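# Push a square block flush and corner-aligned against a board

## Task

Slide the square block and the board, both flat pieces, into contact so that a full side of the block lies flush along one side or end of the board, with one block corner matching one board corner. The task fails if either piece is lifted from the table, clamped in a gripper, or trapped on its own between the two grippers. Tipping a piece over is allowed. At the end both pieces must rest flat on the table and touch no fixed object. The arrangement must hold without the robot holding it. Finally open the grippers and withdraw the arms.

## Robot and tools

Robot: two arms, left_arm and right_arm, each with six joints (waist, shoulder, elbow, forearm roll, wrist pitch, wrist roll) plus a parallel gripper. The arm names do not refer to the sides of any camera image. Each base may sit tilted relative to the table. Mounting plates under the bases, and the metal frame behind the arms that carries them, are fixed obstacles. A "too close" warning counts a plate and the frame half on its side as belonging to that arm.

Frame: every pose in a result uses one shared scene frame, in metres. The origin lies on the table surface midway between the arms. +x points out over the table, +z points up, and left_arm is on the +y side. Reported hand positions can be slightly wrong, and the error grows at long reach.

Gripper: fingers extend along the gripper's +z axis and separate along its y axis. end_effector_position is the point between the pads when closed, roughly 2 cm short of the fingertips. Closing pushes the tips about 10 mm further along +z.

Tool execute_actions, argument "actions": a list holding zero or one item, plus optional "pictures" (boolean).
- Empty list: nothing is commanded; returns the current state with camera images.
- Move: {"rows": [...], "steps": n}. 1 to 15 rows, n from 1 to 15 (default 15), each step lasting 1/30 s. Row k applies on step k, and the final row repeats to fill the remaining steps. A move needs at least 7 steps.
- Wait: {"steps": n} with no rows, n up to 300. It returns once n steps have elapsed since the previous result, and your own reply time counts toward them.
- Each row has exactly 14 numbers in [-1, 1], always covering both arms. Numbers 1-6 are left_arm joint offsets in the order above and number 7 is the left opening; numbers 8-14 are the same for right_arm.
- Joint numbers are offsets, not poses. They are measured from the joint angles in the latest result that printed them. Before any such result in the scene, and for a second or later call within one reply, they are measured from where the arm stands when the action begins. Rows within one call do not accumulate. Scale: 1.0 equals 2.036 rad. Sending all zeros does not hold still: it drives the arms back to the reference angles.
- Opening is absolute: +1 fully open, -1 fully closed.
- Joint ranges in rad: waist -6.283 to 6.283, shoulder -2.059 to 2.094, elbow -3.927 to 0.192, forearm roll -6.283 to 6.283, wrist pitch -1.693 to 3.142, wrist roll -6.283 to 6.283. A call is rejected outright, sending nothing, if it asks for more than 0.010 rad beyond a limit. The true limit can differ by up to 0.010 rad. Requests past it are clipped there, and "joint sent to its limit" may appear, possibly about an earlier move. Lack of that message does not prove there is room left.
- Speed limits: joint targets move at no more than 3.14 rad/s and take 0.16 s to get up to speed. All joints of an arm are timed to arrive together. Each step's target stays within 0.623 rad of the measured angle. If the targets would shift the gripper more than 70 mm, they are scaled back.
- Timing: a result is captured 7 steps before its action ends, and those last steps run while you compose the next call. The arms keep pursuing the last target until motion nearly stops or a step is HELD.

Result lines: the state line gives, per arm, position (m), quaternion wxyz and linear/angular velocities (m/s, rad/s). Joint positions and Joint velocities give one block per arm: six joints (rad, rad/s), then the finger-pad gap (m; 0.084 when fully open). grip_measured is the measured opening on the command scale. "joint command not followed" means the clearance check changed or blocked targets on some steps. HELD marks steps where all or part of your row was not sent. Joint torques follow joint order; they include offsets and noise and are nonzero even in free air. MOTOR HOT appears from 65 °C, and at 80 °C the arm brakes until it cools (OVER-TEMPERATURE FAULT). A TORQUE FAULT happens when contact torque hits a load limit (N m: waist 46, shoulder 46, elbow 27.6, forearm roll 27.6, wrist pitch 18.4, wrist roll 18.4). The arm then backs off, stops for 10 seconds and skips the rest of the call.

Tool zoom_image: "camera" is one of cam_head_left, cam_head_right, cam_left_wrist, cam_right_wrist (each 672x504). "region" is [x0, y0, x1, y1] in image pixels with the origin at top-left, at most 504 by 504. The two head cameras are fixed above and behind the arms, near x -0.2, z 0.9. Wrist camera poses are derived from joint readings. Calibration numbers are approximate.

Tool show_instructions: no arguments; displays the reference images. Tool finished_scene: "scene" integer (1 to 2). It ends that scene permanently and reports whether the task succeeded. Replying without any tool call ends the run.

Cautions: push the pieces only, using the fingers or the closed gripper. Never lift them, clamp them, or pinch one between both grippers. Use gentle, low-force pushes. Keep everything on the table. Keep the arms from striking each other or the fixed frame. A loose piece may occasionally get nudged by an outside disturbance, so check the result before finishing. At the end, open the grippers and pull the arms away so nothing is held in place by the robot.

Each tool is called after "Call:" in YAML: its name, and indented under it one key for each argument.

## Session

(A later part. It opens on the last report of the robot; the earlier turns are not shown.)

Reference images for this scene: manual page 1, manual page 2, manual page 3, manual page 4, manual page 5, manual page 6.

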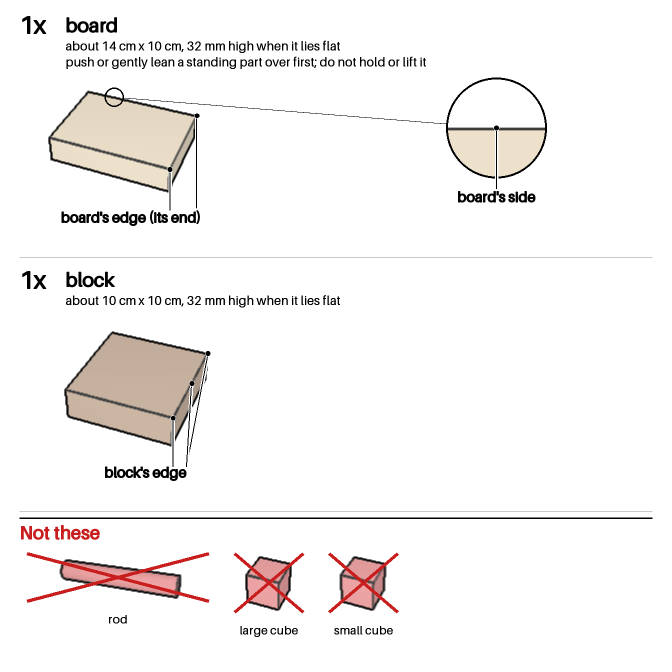

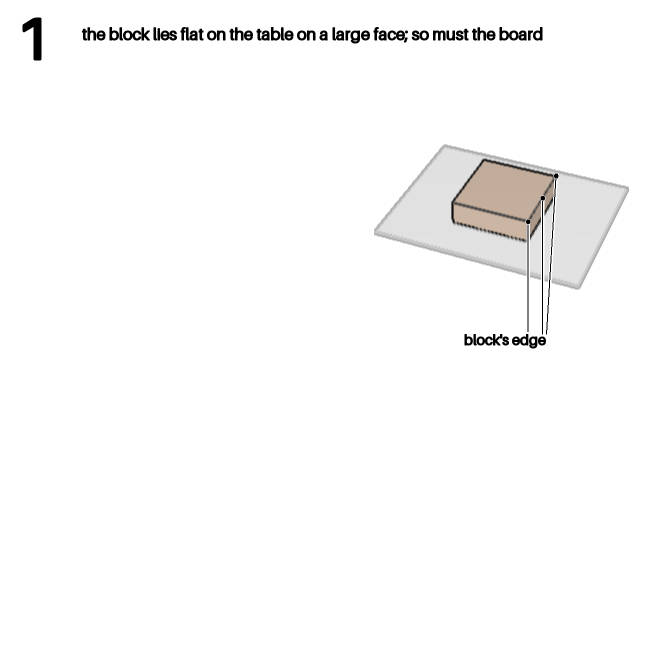

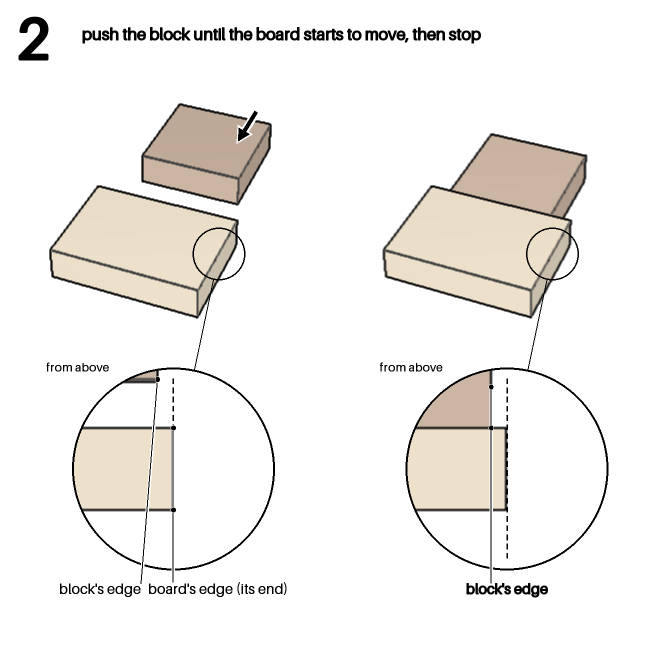

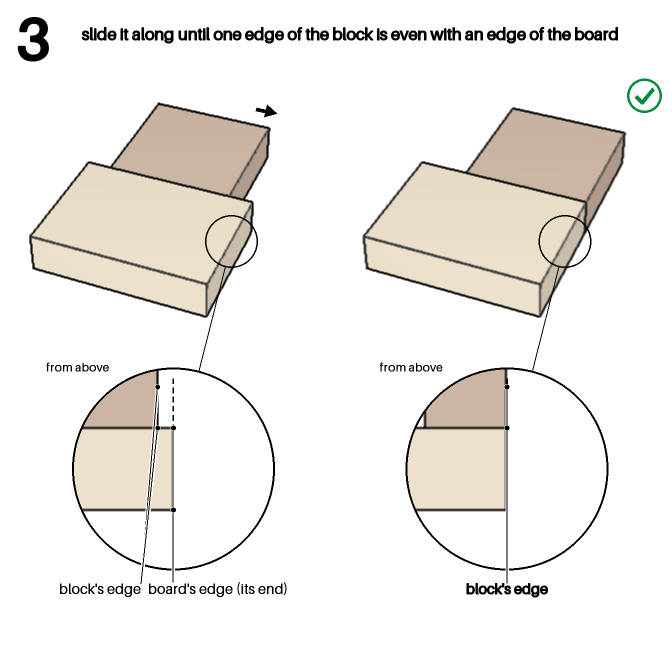

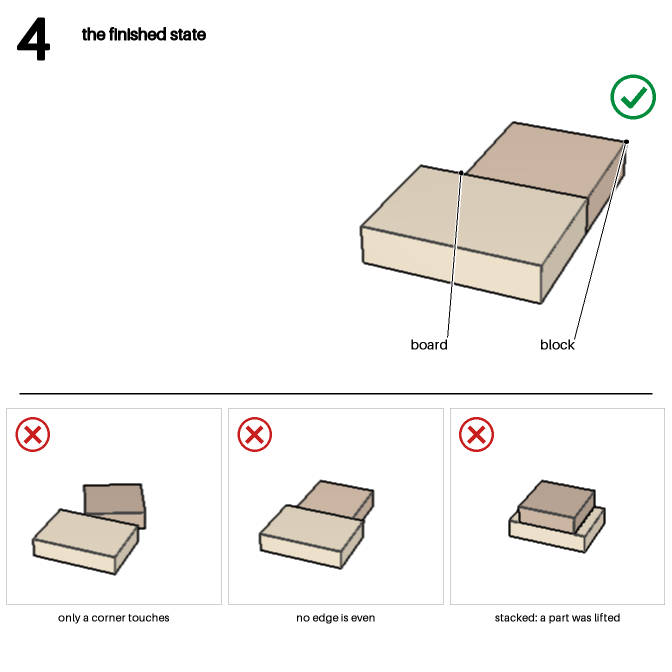

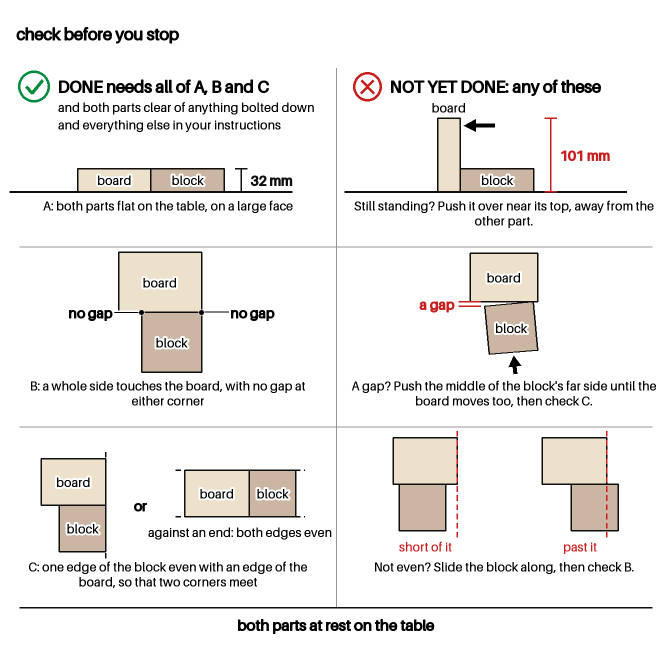

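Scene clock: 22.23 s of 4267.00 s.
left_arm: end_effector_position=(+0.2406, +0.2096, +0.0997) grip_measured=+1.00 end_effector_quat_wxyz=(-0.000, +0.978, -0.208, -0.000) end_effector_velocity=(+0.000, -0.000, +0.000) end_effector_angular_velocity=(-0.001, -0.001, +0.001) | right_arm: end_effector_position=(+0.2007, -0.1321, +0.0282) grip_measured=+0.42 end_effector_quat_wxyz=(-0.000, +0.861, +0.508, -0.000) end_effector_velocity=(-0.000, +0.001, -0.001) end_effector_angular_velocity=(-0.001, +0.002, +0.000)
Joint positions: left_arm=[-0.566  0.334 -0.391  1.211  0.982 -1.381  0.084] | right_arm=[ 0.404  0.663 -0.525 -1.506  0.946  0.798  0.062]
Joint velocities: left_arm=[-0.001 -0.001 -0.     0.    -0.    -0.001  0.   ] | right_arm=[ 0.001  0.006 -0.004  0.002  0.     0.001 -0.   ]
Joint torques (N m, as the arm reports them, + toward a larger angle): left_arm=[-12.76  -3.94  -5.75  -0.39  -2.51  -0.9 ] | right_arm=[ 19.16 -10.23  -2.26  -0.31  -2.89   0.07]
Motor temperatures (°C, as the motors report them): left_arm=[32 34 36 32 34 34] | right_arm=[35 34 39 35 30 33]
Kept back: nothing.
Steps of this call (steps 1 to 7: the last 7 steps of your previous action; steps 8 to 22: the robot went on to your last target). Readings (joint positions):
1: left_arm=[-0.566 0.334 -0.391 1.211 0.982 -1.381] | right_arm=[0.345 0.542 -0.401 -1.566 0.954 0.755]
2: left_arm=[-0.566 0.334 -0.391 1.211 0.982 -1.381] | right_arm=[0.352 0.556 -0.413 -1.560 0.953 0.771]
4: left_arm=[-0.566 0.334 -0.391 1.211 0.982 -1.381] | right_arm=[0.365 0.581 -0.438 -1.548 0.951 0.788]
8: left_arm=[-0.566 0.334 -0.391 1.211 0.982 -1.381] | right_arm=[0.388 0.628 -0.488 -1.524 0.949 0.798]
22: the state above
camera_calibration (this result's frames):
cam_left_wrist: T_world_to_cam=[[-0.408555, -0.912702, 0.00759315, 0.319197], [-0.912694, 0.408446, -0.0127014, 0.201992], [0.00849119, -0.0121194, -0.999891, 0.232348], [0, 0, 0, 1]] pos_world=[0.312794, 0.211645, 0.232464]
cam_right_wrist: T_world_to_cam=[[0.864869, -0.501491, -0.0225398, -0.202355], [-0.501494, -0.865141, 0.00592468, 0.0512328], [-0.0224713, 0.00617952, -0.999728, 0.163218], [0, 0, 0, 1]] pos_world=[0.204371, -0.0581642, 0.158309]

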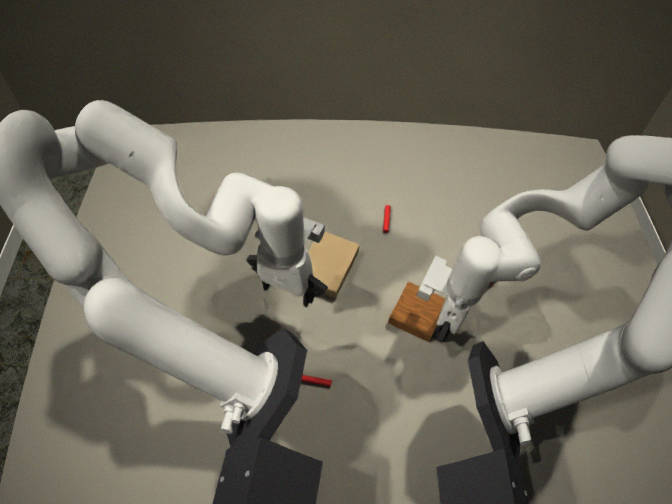

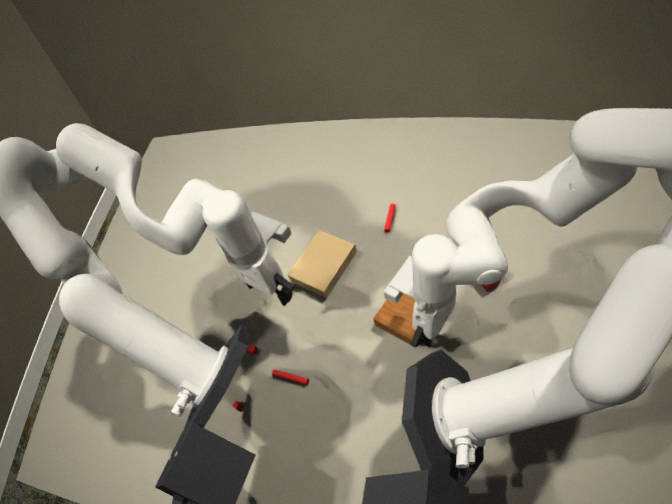

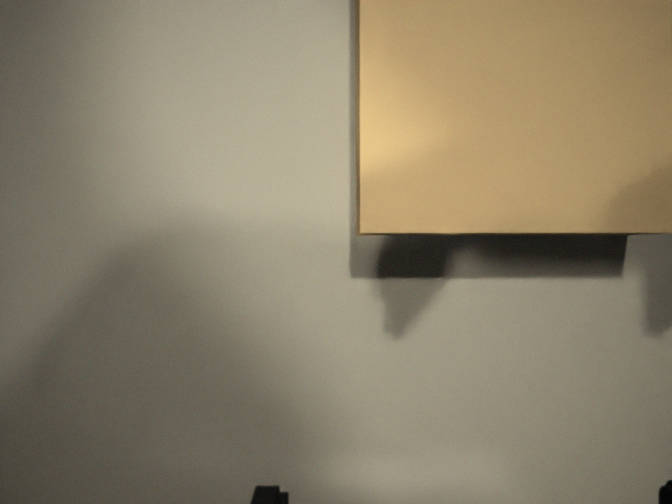

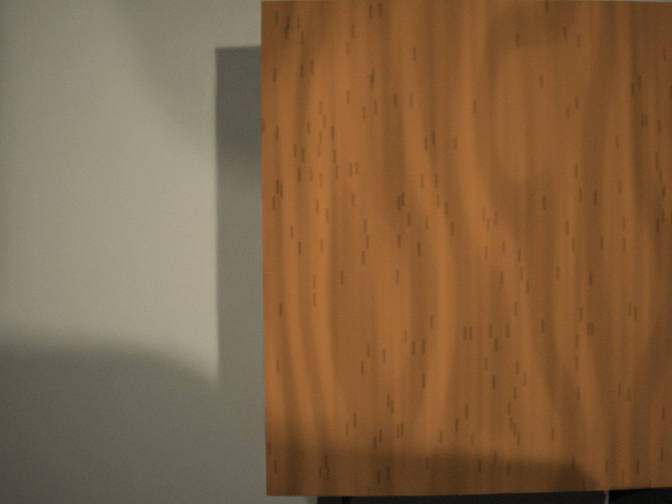

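Call:
execute_actions:
  actions:
    - {"rows":[[0,0,0,0,0,0,1,0.0028,0.0059,-0.0063,0.003,-0.0003,0.0007,0.43],[0,0,0,0,0,0,1,0.0056,0.0118,-0.0126,0.006,-0.0006,0.0015,0.43],[0,0,0,0,0,0,1,0.0085,0.0177,-0.019,0.009,-0.0009,0.0022,0.43],[0,0,0,0,0,0,1,0.0113,0.0236,-0.0253,0.012,-0.0012,0.003,0.43],[0,0,0,0,0,0,1,0.0141,0.0295,-0.0316,0.0151,-0.0016,0.0037,0.43],[0,0,0,0,0,0,1,0.0169,0.0353,-0.0379,0.0181,-0.0019,0.0044,0.43],[0,0,0,0,0,0,1,0.0197,0.0412,-0.0442,0.0211,-0.0022,0.0052,0.43],[0,0,0,0,0,0,1,0.0226,0.0472,-0.0506,0.0241,-0.0025,0.0059,0.43],[0,0,0,0,0,0,1,0.0245,0.0531,-0.0588,0.0277,-0.0023,-0.0004,0.43],[0,0,0,0,0,0,1,0.0265,0.0589,-0.067,0.0314,-0.002,-0.0067,0.43],[0,0,0,0,0,0,1,0.0284,0.0648,-0.0752,0.035,-0.0018,-0.013,0.43],[0,0,0,0,0,0,1,0.0303,0.0706,-0.0834,0.0386,-0.0016,-0.0193,0.43],[0,0,0,0,0,0,1,0.0323,0.0765,-0.0916,0.0423,-0.0014,-0.0256,0.43],[0,0,0,0,0,0,1,0.0342,0.0824,-0.0997,0.0459,-0.0011,-0.0318,0.43],[0,0,0,0,0,0,1,0.0361,0.0882,-0.1079,0.0495,-0.0009,-0.0381,0.43]],"steps":15}

Call:
execute_actions:
  actions:
    - {"rows":[[0,0,0,0,0,0,1,0.0106,0.0322,-0.045,0.02,0.0013,-0.0346,0.43],[0,0,0,0,0,0,1,0.0125,0.0381,-0.0532,0.0236,0.0015,-0.0409,0.43],[0,0,0,0,0,0,1,0.0145,0.044,-0.0614,0.0272,0.0017,-0.0472,0.43],[0,0,0,0,0,0,1,0.0164,0.0498,-0.0696,0.0309,0.002,-0.0535,0.43],[0,0,0,0,0,0,1,0.0183,0.0557,-0.0778,0.0345,0.0022,-0.0598,0.43],[0,0,0,0,0,0,1,0.0203,0.0615,-0.086,0.0381,0.0024,-0.066,0.43],[0,0,0,0,0,0,1,0.0222,0.0674,-0.0942,0.0417,0.0026,-0.0723,0.43],[0,0,0,0,0,0,1,0.0241,0.0733,-0.1024,0.0454,0.0029,-0.0786,0.43],[0,0,0,0,0,0,1,0.0253,0.0765,-0.1064,0.0472,0.0031,-0.0797,0.43],[0,0,0,0,0,0,1,0.0265,0.0797,-0.1105,0.0489,0.0032,-0.0807,0.43],[0,0,0,0,0,0,1,0.0276,0.0829,-0.1145,0.0507,0.0034,-0.0818,0.43],[0,0,0,0,0,0,1,0.0288,0.0861,-0.1186,0.0525,0.0035,-0.0828,0.43],[0,0,0,0,0,0,1,0.03,0.0893,-0.1226,0.0543,0.0037,-0.0839,0.43],[0,0,0,0,0,0,1,0.0312,0.0924,-0.1266,0.056,0.0039,-0.0849,0.43],[0,0,0,0,0,0,1,0.0324,0.0956,-0.1307,0.0578,0.004,-0.086,0.43]],"steps":15}

Call:
execute_actions:
  actions:
    - {"steps":20}
  pictures: true

Scene clock: 24.33 s of 4267.00 s.
left_arm: end_effector_position=(+0.2406, +0.2096, +0.0997) grip_measured=+1.00 end_effector_quat_wxyz=(-0.000, +0.978, -0.208, -0.000) end_effector_velocity=(-0.000, -0.000, +0.000) end_effector_angular_velocity=(-0.001, -0.000, +0.001) | right_arm: end_effector_position=(+0.2092, -0.1169, +0.0283) grip_measured=+0.42 end_effector_quat_wxyz=(-0.000, +0.864, +0.503, +0.000) end_effector_velocity=(+0.050, +0.098, +0.001) end_effector_angular_velocity=(+0.002, -0.007, -0.068)
Joint positions: left_arm=[-0.566  0.334 -0.391  1.211  0.982 -1.381  0.084] | right_arm=[ 0.429  0.714 -0.581 -1.479  0.944  0.805  0.062]
Joint velocities: left_arm=[-0.001 -0.     0.    -0.    -0.    -0.001  0.   ] | right_arm=[ 0.158  0.326 -0.351  0.166 -0.018  0.041 -0.   ]
Joint torques (N m, as the arm reports them, + toward a larger angle): left_arm=[-12.2   -3.75  -5.67  -0.4   -2.59  -0.9 ] | right_arm=[ 20.57 -10.84  -2.58  -0.35  -2.99   0.05]
Motor temperatures (°C, as the motors report them): left_arm=[32 34 36 32 34 34] | right_arm=[35 34 39 35 30 33]
Steps of this call (steps 1 to 15: the robot went on to your last target; steps 16 to 55: nothing new was sent; steps 56 to 63: the first 8 steps of this action). Readings (joint positions):
56: left_arm=[-0.566 0.334 -0.391 1.211 0.982 -1.381] | right_arm=[0.404 0.663 -0.526 -1.506 0.946 0.798]
57: left_arm=[-0.566 0.334 -0.391 1.211 0.982 -1.381] | right_arm=[0.405 0.665 -0.528 -1.505 0.946 0.799]
59: left_arm=[-0.566 0.334 -0.391 1.211 0.982 -1.381] | right_arm=[0.410 0.676 -0.539 -1.499 0.946 0.800]
63: the state above

Scene clock: 24.83 s of 4267.00 s.
left_arm: end_effector_position=(+0.2406, +0.2096, +0.0997) grip_measured=+1.00 end_effector_quat_wxyz=(-0.000, +0.978, -0.208, -0.000) end_effector_velocity=(-0.000, -0.000, +0.000) end_effector_angular_velocity=(-0.001, -0.000, +0.001) | right_arm: end_effector_position=(+0.2518, -0.0607, +0.0282) grip_measured=+0.42 end_effector_quat_wxyz=(+0.001, +0.845, +0.534, +0.000) end_effector_velocity=(+0.085, +0.119, +0.000) end_effector_angular_velocity=(+0.003, +0.005, +0.216)
Joint positions: left_arm=[-0.566  0.334 -0.391  1.211  0.982 -1.381  0.084] | right_arm=[ 0.494  0.894 -0.82  -1.372  0.947  0.66   0.062]
Joint velocities: left_arm=[-0.     0.    -0.     0.    -0.001 -0.001  0.   ] | right_arm=[ 0.119  0.366 -0.508  0.226  0.015 -0.393 -0.   ]
Joint torques (N m, as the arm reports them, + toward a larger angle): left_arm=[-12.79  -3.72  -5.95  -0.35  -2.56  -0.96] | right_arm=[ 23.31 -13.95  -3.58  -0.08  -2.99   0.07]
Motor temperatures (°C, as the motors report them): left_arm=[32 34 36 32 34 34] | right_arm=[35 34 39 35 30 33]
Steps of this call (steps 1 to 7: the last 7 steps of your previous action; steps 8 to 15: the first 8 steps of this action, its rows measured from where the robot was after step 7). Readings (joint positions):
7: left_arm=[-0.566 0.334 -0.391 1.211 0.982 -1.381] | right_arm=[0.461 0.794 -0.680 -1.434 0.943 0.767]
8: left_arm=[-0.566 0.334 -0.391 1.211 0.982 -1.381] | right_arm=[0.465 0.806 -0.696 -1.427 0.943 0.756]
9: left_arm=[-0.566 0.334 -0.391 1.211 0.982 -1.381] | right_arm=[0.469 0.818 -0.713 -1.419 0.944 0.743]
11: left_arm=[-0.566 0.334 -0.391 1.211 0.982 -1.381] | right_arm=[0.478 0.844 -0.749 -1.403 0.945 0.714]
15: the state above

Scene clock: 25.50 s of 4267.00 s.
left_arm: end_effector_position=(+0.2406, +0.2096, +0.0997) grip_measured=+1.00 end_effector_quat_wxyz=(-0.000, +0.978, -0.208, -0.000) end_effector_velocity=(-0.000, -0.000, +0.000) end_effector_angular_velocity=(-0.000, -0.000, -0.001) | right_arm: end_effector_position=(+0.2698, -0.0299, +0.0284) grip_measured=+0.42 end_effector_quat_wxyz=(+0.000, +0.837, +0.547, -0.000) end_effector_velocity=(+0.001, +0.001, +0.000) end_effector_angular_velocity=(-0.000, -0.000, +0.002)
Joint positions: left_arm=[-0.566  0.334 -0.391  1.211  0.982 -1.381  0.084] | right_arm=[ 0.527  0.989 -0.945 -1.317  0.951  0.592  0.062]
Joint velocities: left_arm=[-0.     0.     0.    -0.    -0.     0.001 -0.   ] | right_arm=[ 0.001  0.004 -0.005  0.002  0.    -0.003 -0.   ]
Joint torques (N m, as the arm reports them, + toward a larger angle): left_arm=[-12.38  -3.64  -5.89  -0.32  -2.46  -0.99] | right_arm=[ 24.28 -15.29  -3.89  -0.3   -3.03   0.01]
Motor temperatures (°C, as the motors report them): left_arm=[32 34 36 32 34 34] | right_arm=[35 34 39 35 30 33]
Kept back: nothing.
Steps of this call (steps 1 to 7: the last 7 steps of your previous action; steps 8 to 20: the robot went on to your last target). Readings (joint positions):
1: left_arm=[-0.566 0.334 -0.391 1.211 0.982 -1.381] | right_arm=[0.498 0.907 -0.837 -1.365 0.947 0.647]
2: left_arm=[-0.566 0.334 -0.391 1.211 0.982 -1.381] | right_arm=[0.502 0.918 -0.853 -1.358 0.948 0.635]
4: left_arm=[-0.566 0.334 -0.391 1.211 0.982 -1.381] | right_arm=[0.509 0.938 -0.880 -1.346 0.949 0.619]
8: left_arm=[-0.566 0.334 -0.391 1.211 0.982 -1.381] | right_arm=[0.520 0.969 -0.919 -1.328 0.950 0.601]
20: the state above
camera_calibration (this result's frames):
cam_left_wrist: T_world_to_cam=[[-0.408555, -0.912702, 0.00759312, 0.319197], [-0.912694, 0.408446, -0.0127013, 0.201992], [0.00849115, -0.0121194, -0.999891, 0.232348], [0, 0, 0, 1]] pos_world=[0.312794, 0.211645, 0.232464]
cam_right_wrist: T_world_to_cam=[[0.906932, -0.420736, -0.021326, -0.219834], [-0.420709, -0.907176, 0.00595953, 0.151249], [-0.0218538, 0.00356716, -0.999755, 0.164041], [0, 0, 0, 1]] pos_world=[0.266591, 0.044132, 0.158412]

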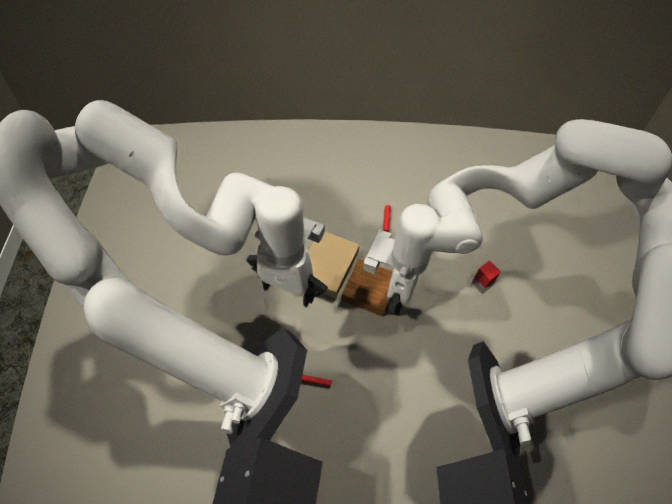

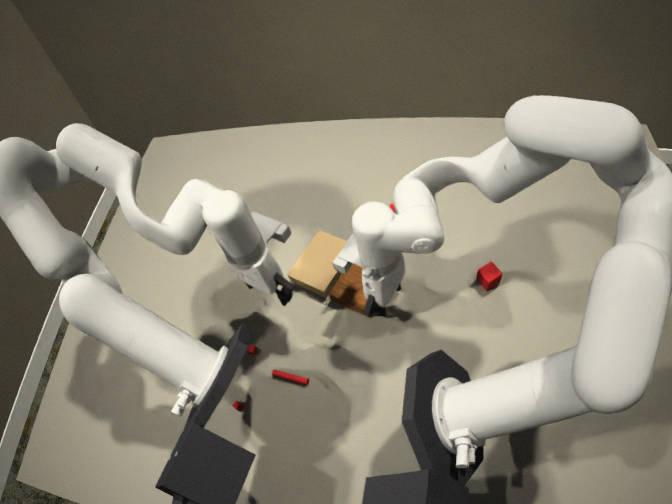

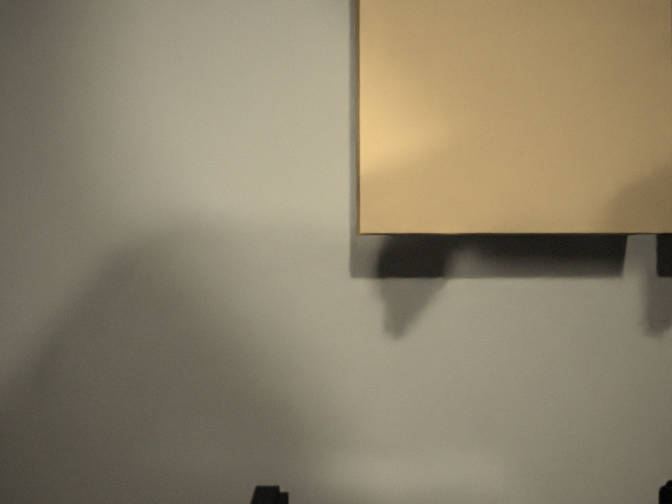

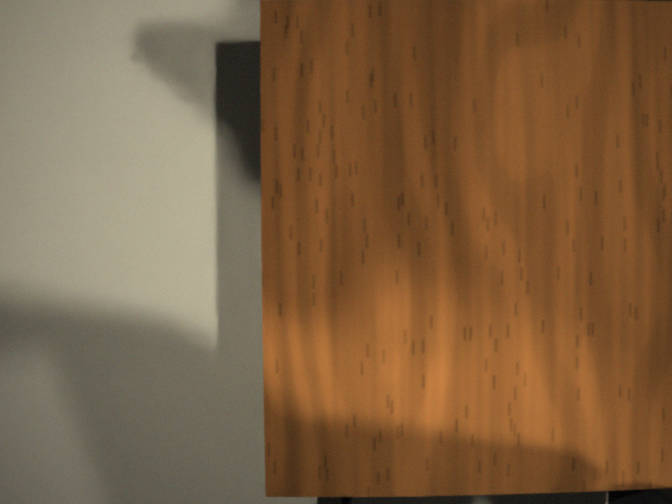

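Call:
zoom_image:
  camera: "cam_left_wrist"
  region: [572, 215, 672, 295]

Region (572, 215, 672, 295) of cam_left_wrist's 672x504 image, scaled by 5.040, with more detail than that image has; it fills the top 403 rows of this view, and the rest is white.

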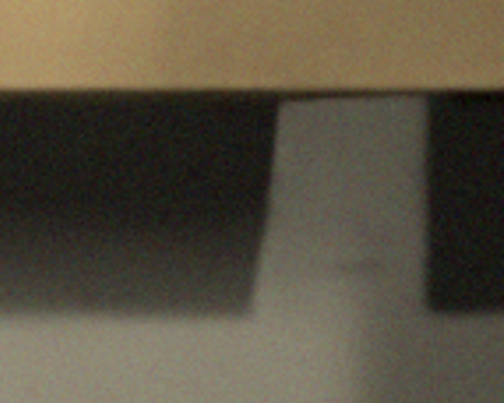

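Call:
execute_actions:
  actions:
    - {"rows":[[0,0,0,0,0,0,1,0.0008,0.0021,-0.0026,0.0011,0.0001,0,0.43],[0,0,0,0,0,0,1,0.0016,0.0042,-0.0052,0.0023,0.0002,0,0.43],[0,0,0,0,0,0,1,0.0024,0.0062,-0.0077,0.0034,0.0003,0,0.43],[0,0,0,0,0,0,1,0.0031,0.0083,-0.0103,0.0045,0.0004,0,0.43],[0,0,0,0,0,0,1,0.0039,0.0104,-0.0129,0.0057,0.0005,0,0.43],[0,0,0,0,0,0,1,0.0047,0.0125,-0.0155,0.0068,0.0006,0,0.43],[0,0,0,0,0,0,1,0.0053,0.0141,-0.0175,0.0077,0.0007,-0.0005,0.43],[0,0,0,0,0,0,1,0.0059,0.0156,-0.0194,0.0085,0.0008,-0.001,0.43],[0,0,0,0,0,0,1,0.0065,0.0172,-0.0213,0.0094,0.0008,-0.0015,0.43],[0,0,0,0,0,0,1,0.0071,0.0187,-0.0232,0.0102,0.0009,-0.002,0.43],[0,0,0,0,0,0,1,0.0076,0.0203,-0.0251,0.0111,0.001,-0.0025,0.43],[0,0,0,0,0,0,1,0.0082,0.0218,-0.0271,0.0119,0.0011,-0.003,0.43],[0,0,0,0,0,0,1,0.0088,0.0234,-0.029,0.0128,0.0011,-0.0035,0.43],[0,0,0,0,0,0,1,0.0094,0.0249,-0.0309,0.0136,0.0012,-0.004,0.43]],"steps":15}

Call:
execute_actions:
  actions:
    - {"steps":20}
  pictures: true

Scene clock: 27.13 s of 4267.00 s.
left_arm: end_effector_position=(+0.2406, +0.2096, +0.0997) grip_measured=+1.00 end_effector_quat_wxyz=(-0.000, +0.978, -0.208, -0.000) end_effector_velocity=(-0.000, +0.000, -0.000) end_effector_angular_velocity=(+0.001, +0.001, +0.001) | right_arm: end_effector_position=(+0.2723, -0.0237, +0.0284) grip_measured=+0.42 end_effector_quat_wxyz=(+0.000, +0.839, +0.544, +0.000) end_effector_velocity=(+0.014, +0.036, -0.000) end_effector_angular_velocity=(+0.001, -0.000, -0.022)
Joint positions: left_arm=[-0.566  0.334 -0.391  1.211  0.982 -1.381  0.084] | right_arm=[ 0.534  1.007 -0.969 -1.307  0.952  0.592  0.062]
Joint velocities: left_arm=[ 0.001  0.    -0.    -0.001  0.    -0.    -0.   ] | right_arm=[ 0.041  0.11  -0.135  0.058  0.004 -0.008 -0.   ]
Joint torques (N m, as the arm reports them, + toward a larger angle): left_arm=[-12.5   -3.88  -5.68  -0.46  -2.58  -0.99] | right_arm=[ 24.09 -15.9   -4.05  -0.27  -2.86   0.08]
Motor temperatures (°C, as the motors report them): left_arm=[32 34 36 32 34 34] | right_arm=[35 34 39 35 30 33]
Steps of this call (steps 1 to 15: the robot went on to your last target; steps 16 to 41: nothing new was sent; steps 42 to 49: the first 8 steps of this action). Readings (joint positions):
42: left_arm=[-0.566 0.334 -0.391 1.211 0.982 -1.381] | right_arm=[0.527 0.989 -0.946 -1.317 0.951 0.592]
43: left_arm=[-0.566 0.334 -0.391 1.211 0.982 -1.381] | right_arm=[0.527 0.990 -0.947 -1.316 0.951 0.592]
45: left_arm=[-0.566 0.334 -0.391 1.211 0.982 -1.381] | right_arm=[0.529 0.994 -0.952 -1.314 0.952 0.592]
49: the state above

Scene clock: 27.80 s of 4267.00 s.
left_arm: end_effector_position=(+0.2406, +0.2096, +0.0997) grip_measured=+1.00 end_effector_quat_wxyz=(-0.000, +0.978, -0.208, -0.000) end_effector_velocity=(-0.000, -0.000, +0.000) end_effector_angular_velocity=(-0.000, +0.000, +0.000) | right_arm: end_effector_position=(+0.2760, -0.0133, +0.0283) grip_measured=+0.42 end_effector_quat_wxyz=(+0.000, +0.839, +0.544, -0.000) end_effector_velocity=(+0.001, +0.000, +0.000) end_effector_angular_velocity=(+0.002, -0.000, -0.005)
Joint positions: left_arm=[-0.566  0.334 -0.391  1.211  0.982 -1.381  0.084] | right_arm=[ 0.546  1.039 -1.008 -1.289  0.954  0.584  0.062]
Joint velocities: left_arm=[-0.     0.    -0.    -0.001 -0.     0.     0.   ] | right_arm=[-0.001 -0.    -0.003  0.    -0.001  0.002 -0.   ]
Joint torques (N m, as the arm reports them, + toward a larger angle): left_arm=[-12.5   -3.91  -5.83  -0.54  -2.56  -1.  ] | right_arm=[ 24.79 -16.4   -4.48  -0.41  -3.31  -0.09]
Motor temperatures (°C, as the motors report them): left_arm=[32 34 36 32 34 34] | right_arm=[35 34 39 35 30 33]
Kept back: nothing.
Steps of this call (steps 1 to 7: the last 7 steps of your previous action; steps 8 to 20: the robot went on to your last target). Readings (joint positions):
1: left_arm=[-0.566 0.334 -0.391 1.211 0.982 -1.381] | right_arm=[0.535 1.011 -0.973 -1.305 0.952 0.591]
2: left_arm=[-0.566 0.334 -0.391 1.211 0.982 -1.381] | right_arm=[0.537 1.014 -0.977 -1.303 0.952 0.591]
4: left_arm=[-0.566 0.334 -0.391 1.211 0.982 -1.381] | right_arm=[0.539 1.021 -0.985 -1.299 0.953 0.589]
8: left_arm=[-0.566 0.334 -0.391 1.211 0.982 -1.381] | right_arm=[0.544 1.033 -1.000 -1.292 0.954 0.586]
20: the state above
camera_calibration (this result's frames):
cam_left_wrist: T_world_to_cam=[[-0.408555, -0.912702, 0.00759323, 0.319197], [-0.912694, 0.408446, -0.0127015, 0.201992], [0.00849126, -0.0121196, -0.999891, 0.232348], [0, 0, 0, 1]] pos_world=[0.312794, 0.211645, 0.232464]
cam_right_wrist: T_world_to_cam=[[0.904157, -0.426661, -0.0214681, -0.217864], [-0.426635, -0.904404, 0.0060091, 0.170594], [-0.0219797, 0.00372587, -0.999751, 0.164056], [0, 0, 0, 1]] pos_world=[0.273371, 0.0607203, 0.158313]

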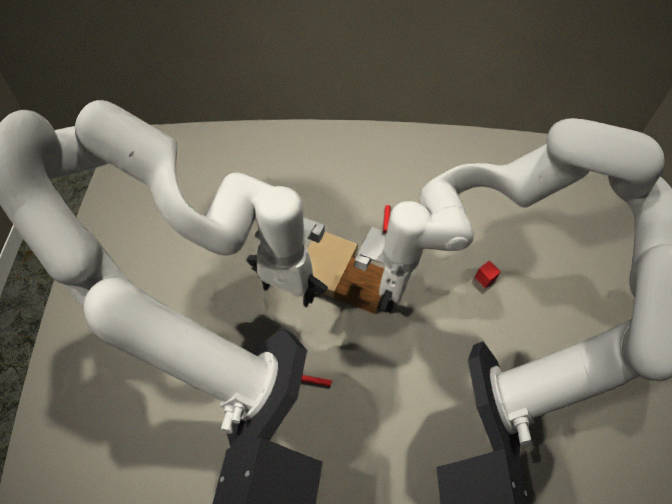

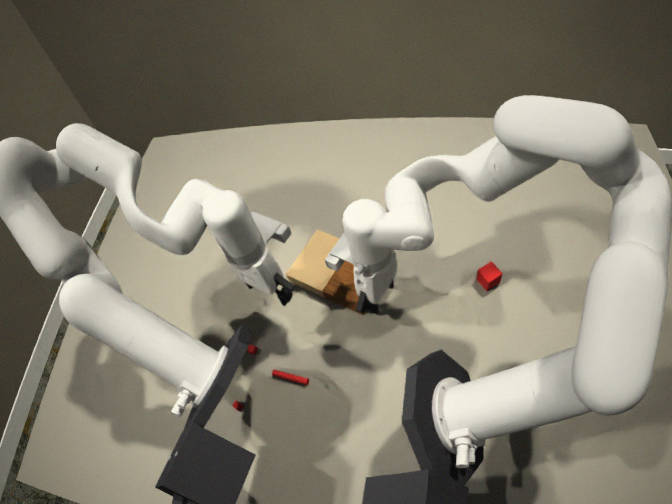

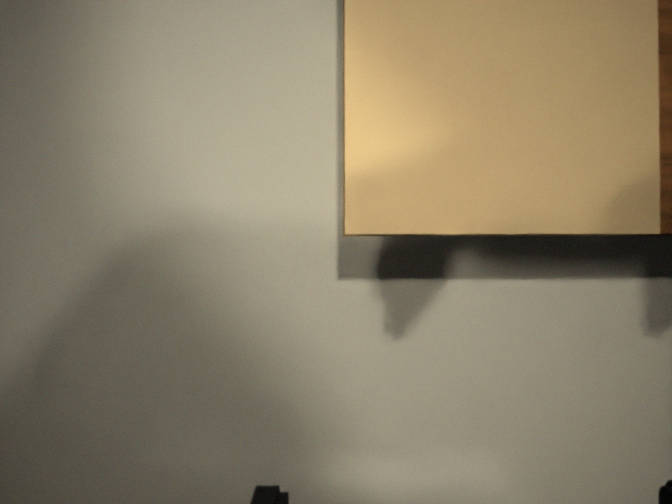

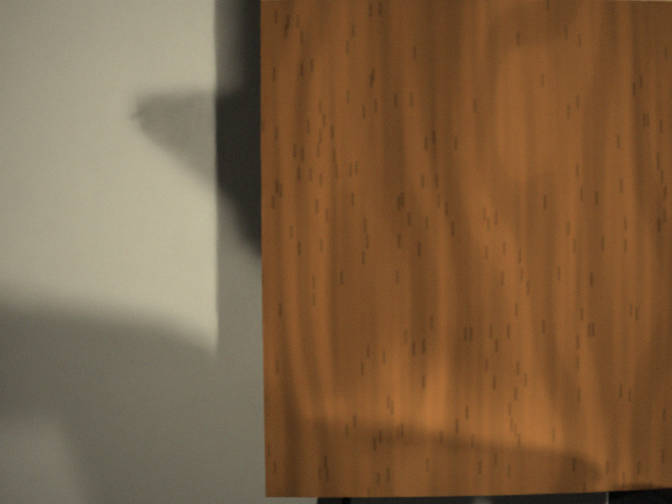

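Call:
execute_actions:
  actions:
    - {"rows":[[0,0,0,0,0,0,1,-0.003,-0.008,0.0104,-0.0046,-0.0005,0.0027,0.43],[0,0,0,0,0,0,1,-0.007,-0.019,0.0245,-0.0107,-0.0011,0.0064,0.43],[0,0,0,0,0,0,1,-0.012,-0.033,0.0425,-0.0186,-0.002,0.011,0.43],[0,0,0,0,0,0,1,-0.0182,-0.0496,0.0639,-0.028,-0.0029,0.0167,0.43],[0,0,0,0,0,0,1,-0.024,-0.067,0.088,-0.039,-0.0036,0.03,0.43],[0,0,0,0,0,0,1,-0.03,-0.085,0.113,-0.05,-0.0043,0.04,0.43],[0,0,0,0,0,0,1,-0.036,-0.102,0.1375,-0.061,-0.005,0.05,0.43],[0,0,0,0,0,0,1,-0.0414,-0.12,0.162,-0.072,-0.0057,0.056,0.43],[0,0,0,0,0,0,1,-0.0472,-0.1375,0.1866,-0.0825,-0.0064,0.06,0.43]],"steps":15}

Call:
execute_actions:
  actions:
    - {"steps":14}
  pictures: true

Call:
zoom_image:
  camera: "cam_left_wrist"
  region: [592, 190, 672, 290]

Call:
zoom_image:
  camera: "cam_head_left"
  region: [300, 220, 410, 320]

Scene clock: 28.80 s of 4267.00 s.
left_arm: end_effector_position=(+0.2406, +0.2096, +0.0997) grip_measured=+1.00 end_effector_quat_wxyz=(-0.000, +0.978, -0.208, -0.000) end_effector_velocity=(+0.000, -0.000, +0.000) end_effector_angular_velocity=(-0.001, -0.000, -0.000) | right_arm: end_effector_position=(+0.2596, -0.0467, +0.0282) grip_measured=+0.42 end_effector_quat_wxyz=(+0.000, +0.841, +0.542, +0.000) end_effector_velocity=(-0.162, -0.271, -0.003) end_effector_angular_velocity=(-0.011, -0.005, -0.083)
Joint positions: left_arm=[-0.566  0.334 -0.391  1.211  0.982 -1.381  0.084] | right_arm=[ 0.51   0.937 -0.875 -1.349  0.948  0.628  0.062]
Joint velocities: left_arm=[-0.  0. -0.  0. -0. -0. -0.] | right_arm=[-0.287 -0.823  1.103 -0.489 -0.032  0.426 -0.   ]
Joint torques (N m, as the arm reports them, + toward a larger angle): left_arm=[-12.63  -3.98  -5.9   -0.49  -2.64  -0.95] | right_arm=[ 22.85 -16.33  -1.91  -0.3   -2.47  -0.04]
Motor temperatures (°C, as the motors report them): left_arm=[32 34 36 32 34 34] | right_arm=[35 34 39 35 30 33]
Steps of this call (steps 1 to 15: the robot went on to your last target; steps 16 to 22: nothing new was sent; steps 23 to 30: the first 8 steps of this action). Readings (joint positions):
23: left_arm=[-0.566 0.334 -0.391 1.211 0.982 -1.381] | right_arm=[0.546 1.039 -1.008 -1.289 0.954 0.584]
24: left_arm=[-0.566 0.334 -0.391 1.211 0.982 -1.381] | right_arm=[0.545 1.037 -1.005 -1.291 0.953 0.585]
26: left_arm=[-0.566 0.334 -0.391 1.211 0.982 -1.381] | right_arm=[0.540 1.021 -0.984 -1.300 0.952 0.591]
30: the state above

Scene clock: 29.27 s of 4267.00 s.
left_arm: end_effector_position=(+0.2406, +0.2096, +0.0997) grip_measured=+1.00 end_effector_quat_wxyz=(-0.000, +0.978, -0.208, -0.000) end_effector_velocity=(-0.000, -0.000, +0.000) end_effector_angular_velocity=(-0.000, +0.000, +0.001) | right_arm: end_effector_position=(+0.2159, -0.1025, +0.0283) grip_measured=+0.42 end_effector_quat_wxyz=(-0.000, +0.839, +0.544, +0.000) end_effector_velocity=(-0.008, -0.007, -0.000) end_effector_angular_velocity=(-0.000, +0.003, +0.004)
Joint positions: left_arm=[-0.566  0.334 -0.391  1.211  0.982 -1.381  0.084] | right_arm=[ 0.451  0.762 -0.632 -1.456  0.941  0.705  0.062]
Joint velocities: left_arm=[-0.001  0.    -0.    -0.001 -0.    -0.001  0.   ] | right_arm=[-0.008 -0.02   0.033 -0.013 -0.001  0.01  -0.   ]
Joint torques (N m, as the arm reports them, + toward a larger angle): left_arm=[-12.45  -3.89  -5.76  -0.47  -2.53  -1.04] | right_arm=[ 20.56 -11.64  -2.73   0.01  -2.7    0.03]
Motor temperatures (°C, as the motors report them): left_arm=[32 34 36 32 34 34] | right_arm=[35 34 39 35 30 33]
Kept back: nothing.
Steps of this call (steps 1 to 7: the last 7 steps of your previous action; steps 8 to 14: the robot went on to your last target). Readings (joint positions):
1: left_arm=[-0.566 0.334 -0.391 1.211 0.982 -1.381] | right_arm=[0.500 0.909 -0.836 -1.366 0.947 0.642]
2: left_arm=[-0.566 0.334 -0.391 1.211 0.982 -1.381] | right_arm=[0.489 0.879 -0.795 -1.384 0.946 0.656]
4: left_arm=[-0.566 0.334 -0.391 1.211 0.982 -1.381] | right_arm=[0.470 0.822 -0.716 -1.418 0.944 0.679]
8: left_arm=[-0.566 0.334 -0.391 1.211 0.982 -1.381] | right_arm=[0.455 0.774 -0.649 -1.447 0.942 0.699]
14: the state above
camera_calibration (this result's frames):
cam_left_wrist: T_world_to_cam=[[-0.408555, -0.912702, 0.00759319, 0.319197], [-0.912694, 0.408446, -0.0127013, 0.201992], [0.00849112, -0.0121195, -0.999891, 0.232348], [0, 0, 0, 1]] pos_world=[0.312794, 0.211645, 0.232464]
cam_right_wrist: T_world_to_cam=[[0.904301, -0.426352, -0.0215556, -0.201543], [-0.426355, -0.904544, 0.00468736, 0.0642224], [-0.0214964, 0.00495154, -0.999757, 0.163145], [0, 0, 0, 1]] pos_world=[0.213144, -0.0286442, 0.158459]

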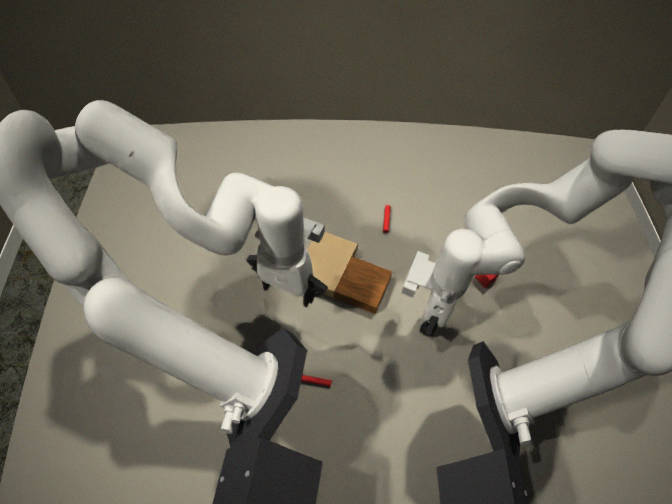

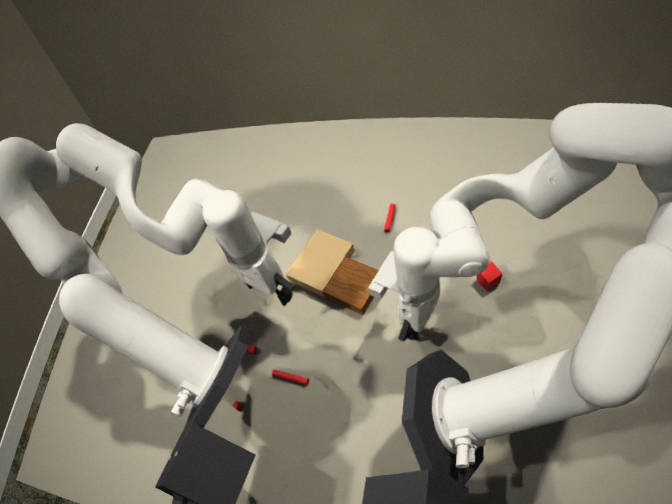

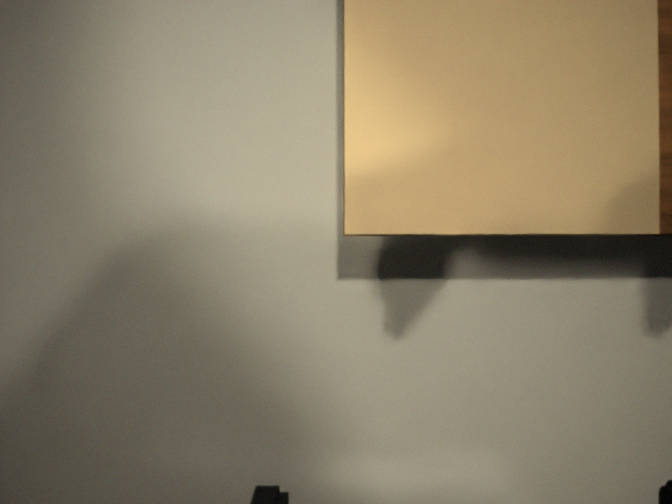

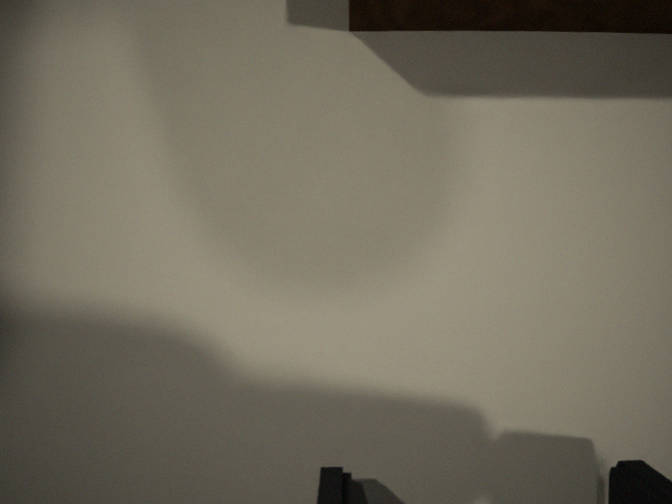

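Region (592, 190, 672, 290) of cam_left_wrist's 672x504 image, scaled by 5.040, with more detail than that image has; it fills the left 403 columns of this view, and the rest is white.

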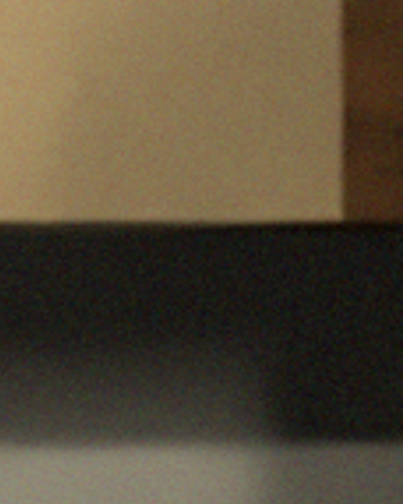

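Region (300, 220, 410, 320) of cam_head_left's 672x504 image, scaled by 4.582, with more detail than that image has; it fills the top 458 rows of this view, and the rest is white.

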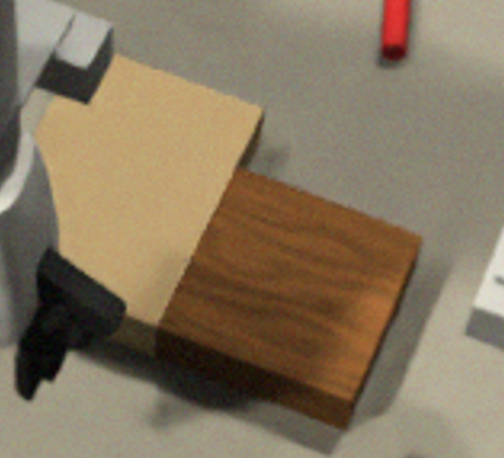

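Call:
execute_actions:
  actions:
    - {"rows":[[0,-0.015,0.015,0,0,0,1,0,0,0,0,0,0,0.43],[0,-0.035,0.035,0,0,0,1,0,0,0,0,0,0,0.43],[0,-0.055,0.055,0,0,0,1,0,0,0,0,0,0,0.43],[0,-0.075,0.075,0,0,0,1,0,0,0,0,0,0,0.43],[0,-0.09,0.09,0,0,0,1,0,0,0,0,0,0,0.43]],"steps":12}

Call:
execute_actions:
  actions:
    - {"steps":14}
  pictures: true

Scene clock: 30.07 s of 4267.00 s.
left_arm: end_effector_position=(+0.2310, +0.2212, +0.1005) grip_measured=+1.00 end_effector_quat_wxyz=(-0.000, +0.978, -0.207, +0.000) end_effector_velocity=(-0.148, +0.169, +0.005) end_effector_angular_velocity=(+0.004, +0.001, -0.001) | right_arm: end_effector_position=(+0.2157, -0.1028, +0.0283) grip_measured=+0.42 end_effector_quat_wxyz=(-0.000, +0.839, +0.544, +0.000) end_effector_velocity=(+0.003, +0.003, +0.000) end_effector_angular_velocity=(+0.001, -0.002, -0.004)
Joint positions: left_arm=[-0.566  0.28  -0.339  1.211  0.982 -1.381  0.084] | right_arm=[ 0.45   0.761 -0.631 -1.456  0.941  0.705  0.062]
Joint velocities: left_arm=[-0.    -0.771  0.774 -0.001  0.002 -0.    -0.   ] | right_arm=[ 0.003  0.007 -0.013  0.004 -0.    -0.001 -0.   ]
Joint torques (N m, as the arm reports them, + toward a larger angle): left_arm=[-11.48  -6.01  -3.98  -0.66  -2.31  -0.87] | right_arm=[ 20.54 -11.68  -2.44  -0.2   -2.7    0.01]
Motor temperatures (°C, as the motors report them): left_arm=[32 34 36 32 34 34] | right_arm=[35 34 39 35 30 33]
Steps of this call (steps 1 to 19: the robot went on to your last target; steps 20 to 24: the first 5 steps of this action). Readings (joint positions):
20: left_arm=[-0.566 0.334 -0.391 1.211 0.982 -1.381] | right_arm=[0.450 0.759 -0.628 -1.457 0.941 0.706]
21: left_arm=[-0.566 0.331 -0.388 1.211 0.982 -1.381] | right_arm=[0.450 0.760 -0.629 -1.457 0.941 0.706]
23: left_arm=[-0.566 0.304 -0.362 1.211 0.982 -1.381] | right_arm=[0.450 0.761 -0.630 -1.456 0.941 0.706]
24: the state above

Scene clock: 30.53 s of 4267.00 s.
left_arm: end_effector_position=(+0.2051, +0.2481, +0.0998) grip_measured=+1.00 end_effector_quat_wxyz=(-0.000, +0.978, -0.208, -0.000) end_effector_velocity=(-0.004, +0.003, -0.001) end_effector_angular_velocity=(+0.002, +0.001, -0.001) | right_arm: end_effector_position=(+0.2159, -0.1025, +0.0283) grip_measured=+0.42 end_effector_quat_wxyz=(-0.000, +0.839, +0.544, +0.000) end_effector_velocity=(+0.001, -0.000, +0.000) end_effector_angular_velocity=(-0.001, -0.001, -0.004)
Joint positions: left_arm=[-0.566  0.152 -0.21   1.211  0.982 -1.381  0.084] | right_arm=[ 0.451  0.762 -0.632 -1.456  0.941  0.705  0.062]
Joint velocities: left_arm=[-0.    -0.013  0.014 -0.001  0.001 -0.     0.   ] | right_arm=[-0.001 -0.002 -0.001 -0.     0.001  0.002  0.   ]
Joint torques (N m, as the arm reports them, + toward a larger angle): left_arm=[-9.95 -1.74 -5.74 -0.44 -2.56 -0.98] | right_arm=[ 20.58 -11.87  -2.46   0.01  -2.75  -0.03]
Motor temperatures (°C, as the motors report them): left_arm=[32 34 36 32 34 34] | right_arm=[35 34 39 35 30 33]
Kept back: nothing.
Steps of this call (steps 1 to 7: the last 7 steps of your previous action; steps 8 to 14: the robot went on to your last target). Readings (joint positions):
1: left_arm=[-0.566 0.253 -0.311 1.211 0.982 -1.381] | right_arm=[0.451 0.761 -0.631 -1.456 0.941 0.705]
2: left_arm=[-0.566 0.225 -0.283 1.211 0.982 -1.381] | right_arm=[0.451 0.762 -0.631 -1.456 0.941 0.705]
4: left_arm=[-0.566 0.185 -0.241 1.211 0.983 -1.381] | right_arm=[0.451 0.762 -0.632 -1.456 0.941 0.705]
8: left_arm=[-0.566 0.159 -0.217 1.211 0.982 -1.381] | right_arm=[0.451 0.762 -0.632 -1.456 0.941 0.705]
14: the state above
camera_calibration (this result's frames):
cam_left_wrist: T_world_to_cam=[[-0.408445, -0.912751, 0.00768553, 0.339823], [-0.912743, 0.408333, -0.0128438, 0.153914], [0.00858497, -0.0122609, -0.999888, 0.233222], [0, 0, 0, 1]] pos_world=[0.277281, 0.250185, 0.232561]
cam_right_wrist: T_world_to_cam=[[0.904301, -0.42635, -0.0215582, -0.201541], [-0.426353, -0.904545, 0.00469085, 0.0642156], [-0.0215003, 0.00494946, -0.999757, 0.163145], [0, 0, 0, 1]] pos_world=[0.21314, -0.0286484, 0.158459]

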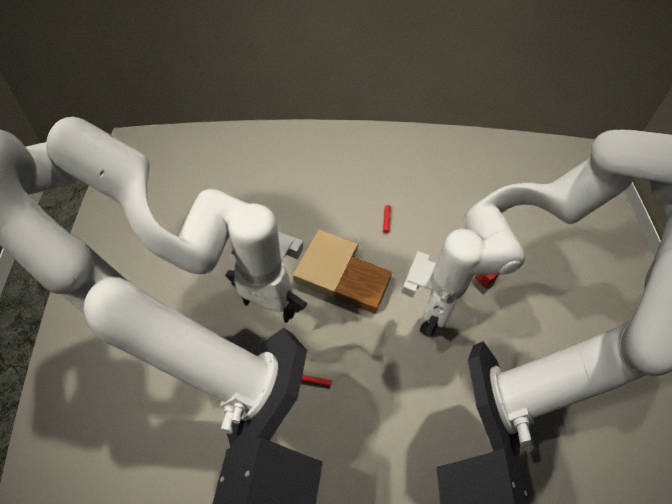

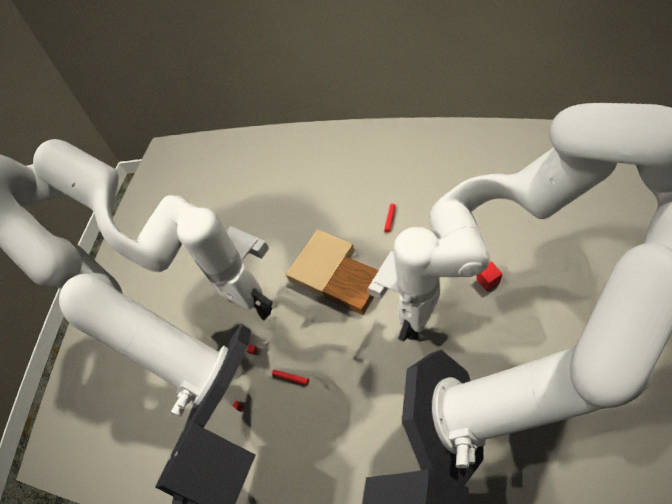

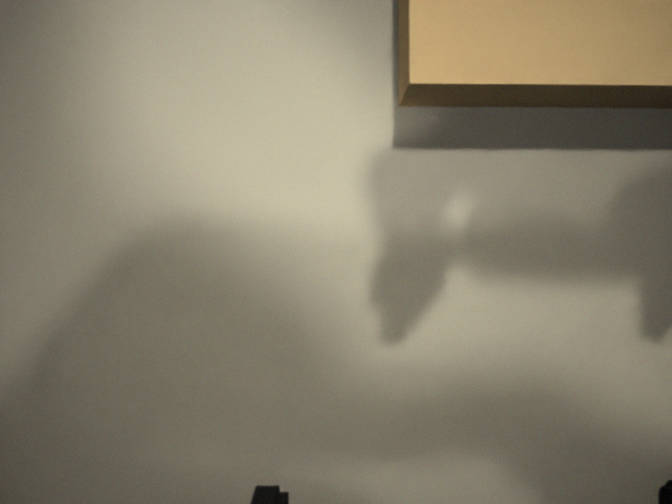

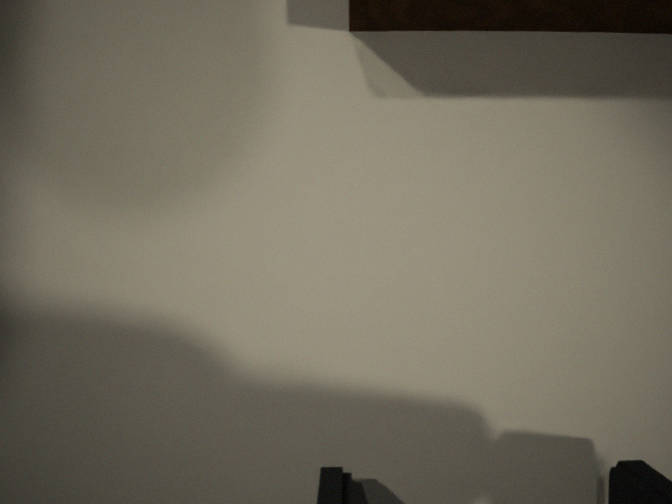

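Call:
finished_scene:
  scene: 2

The scene is finished: the task was done.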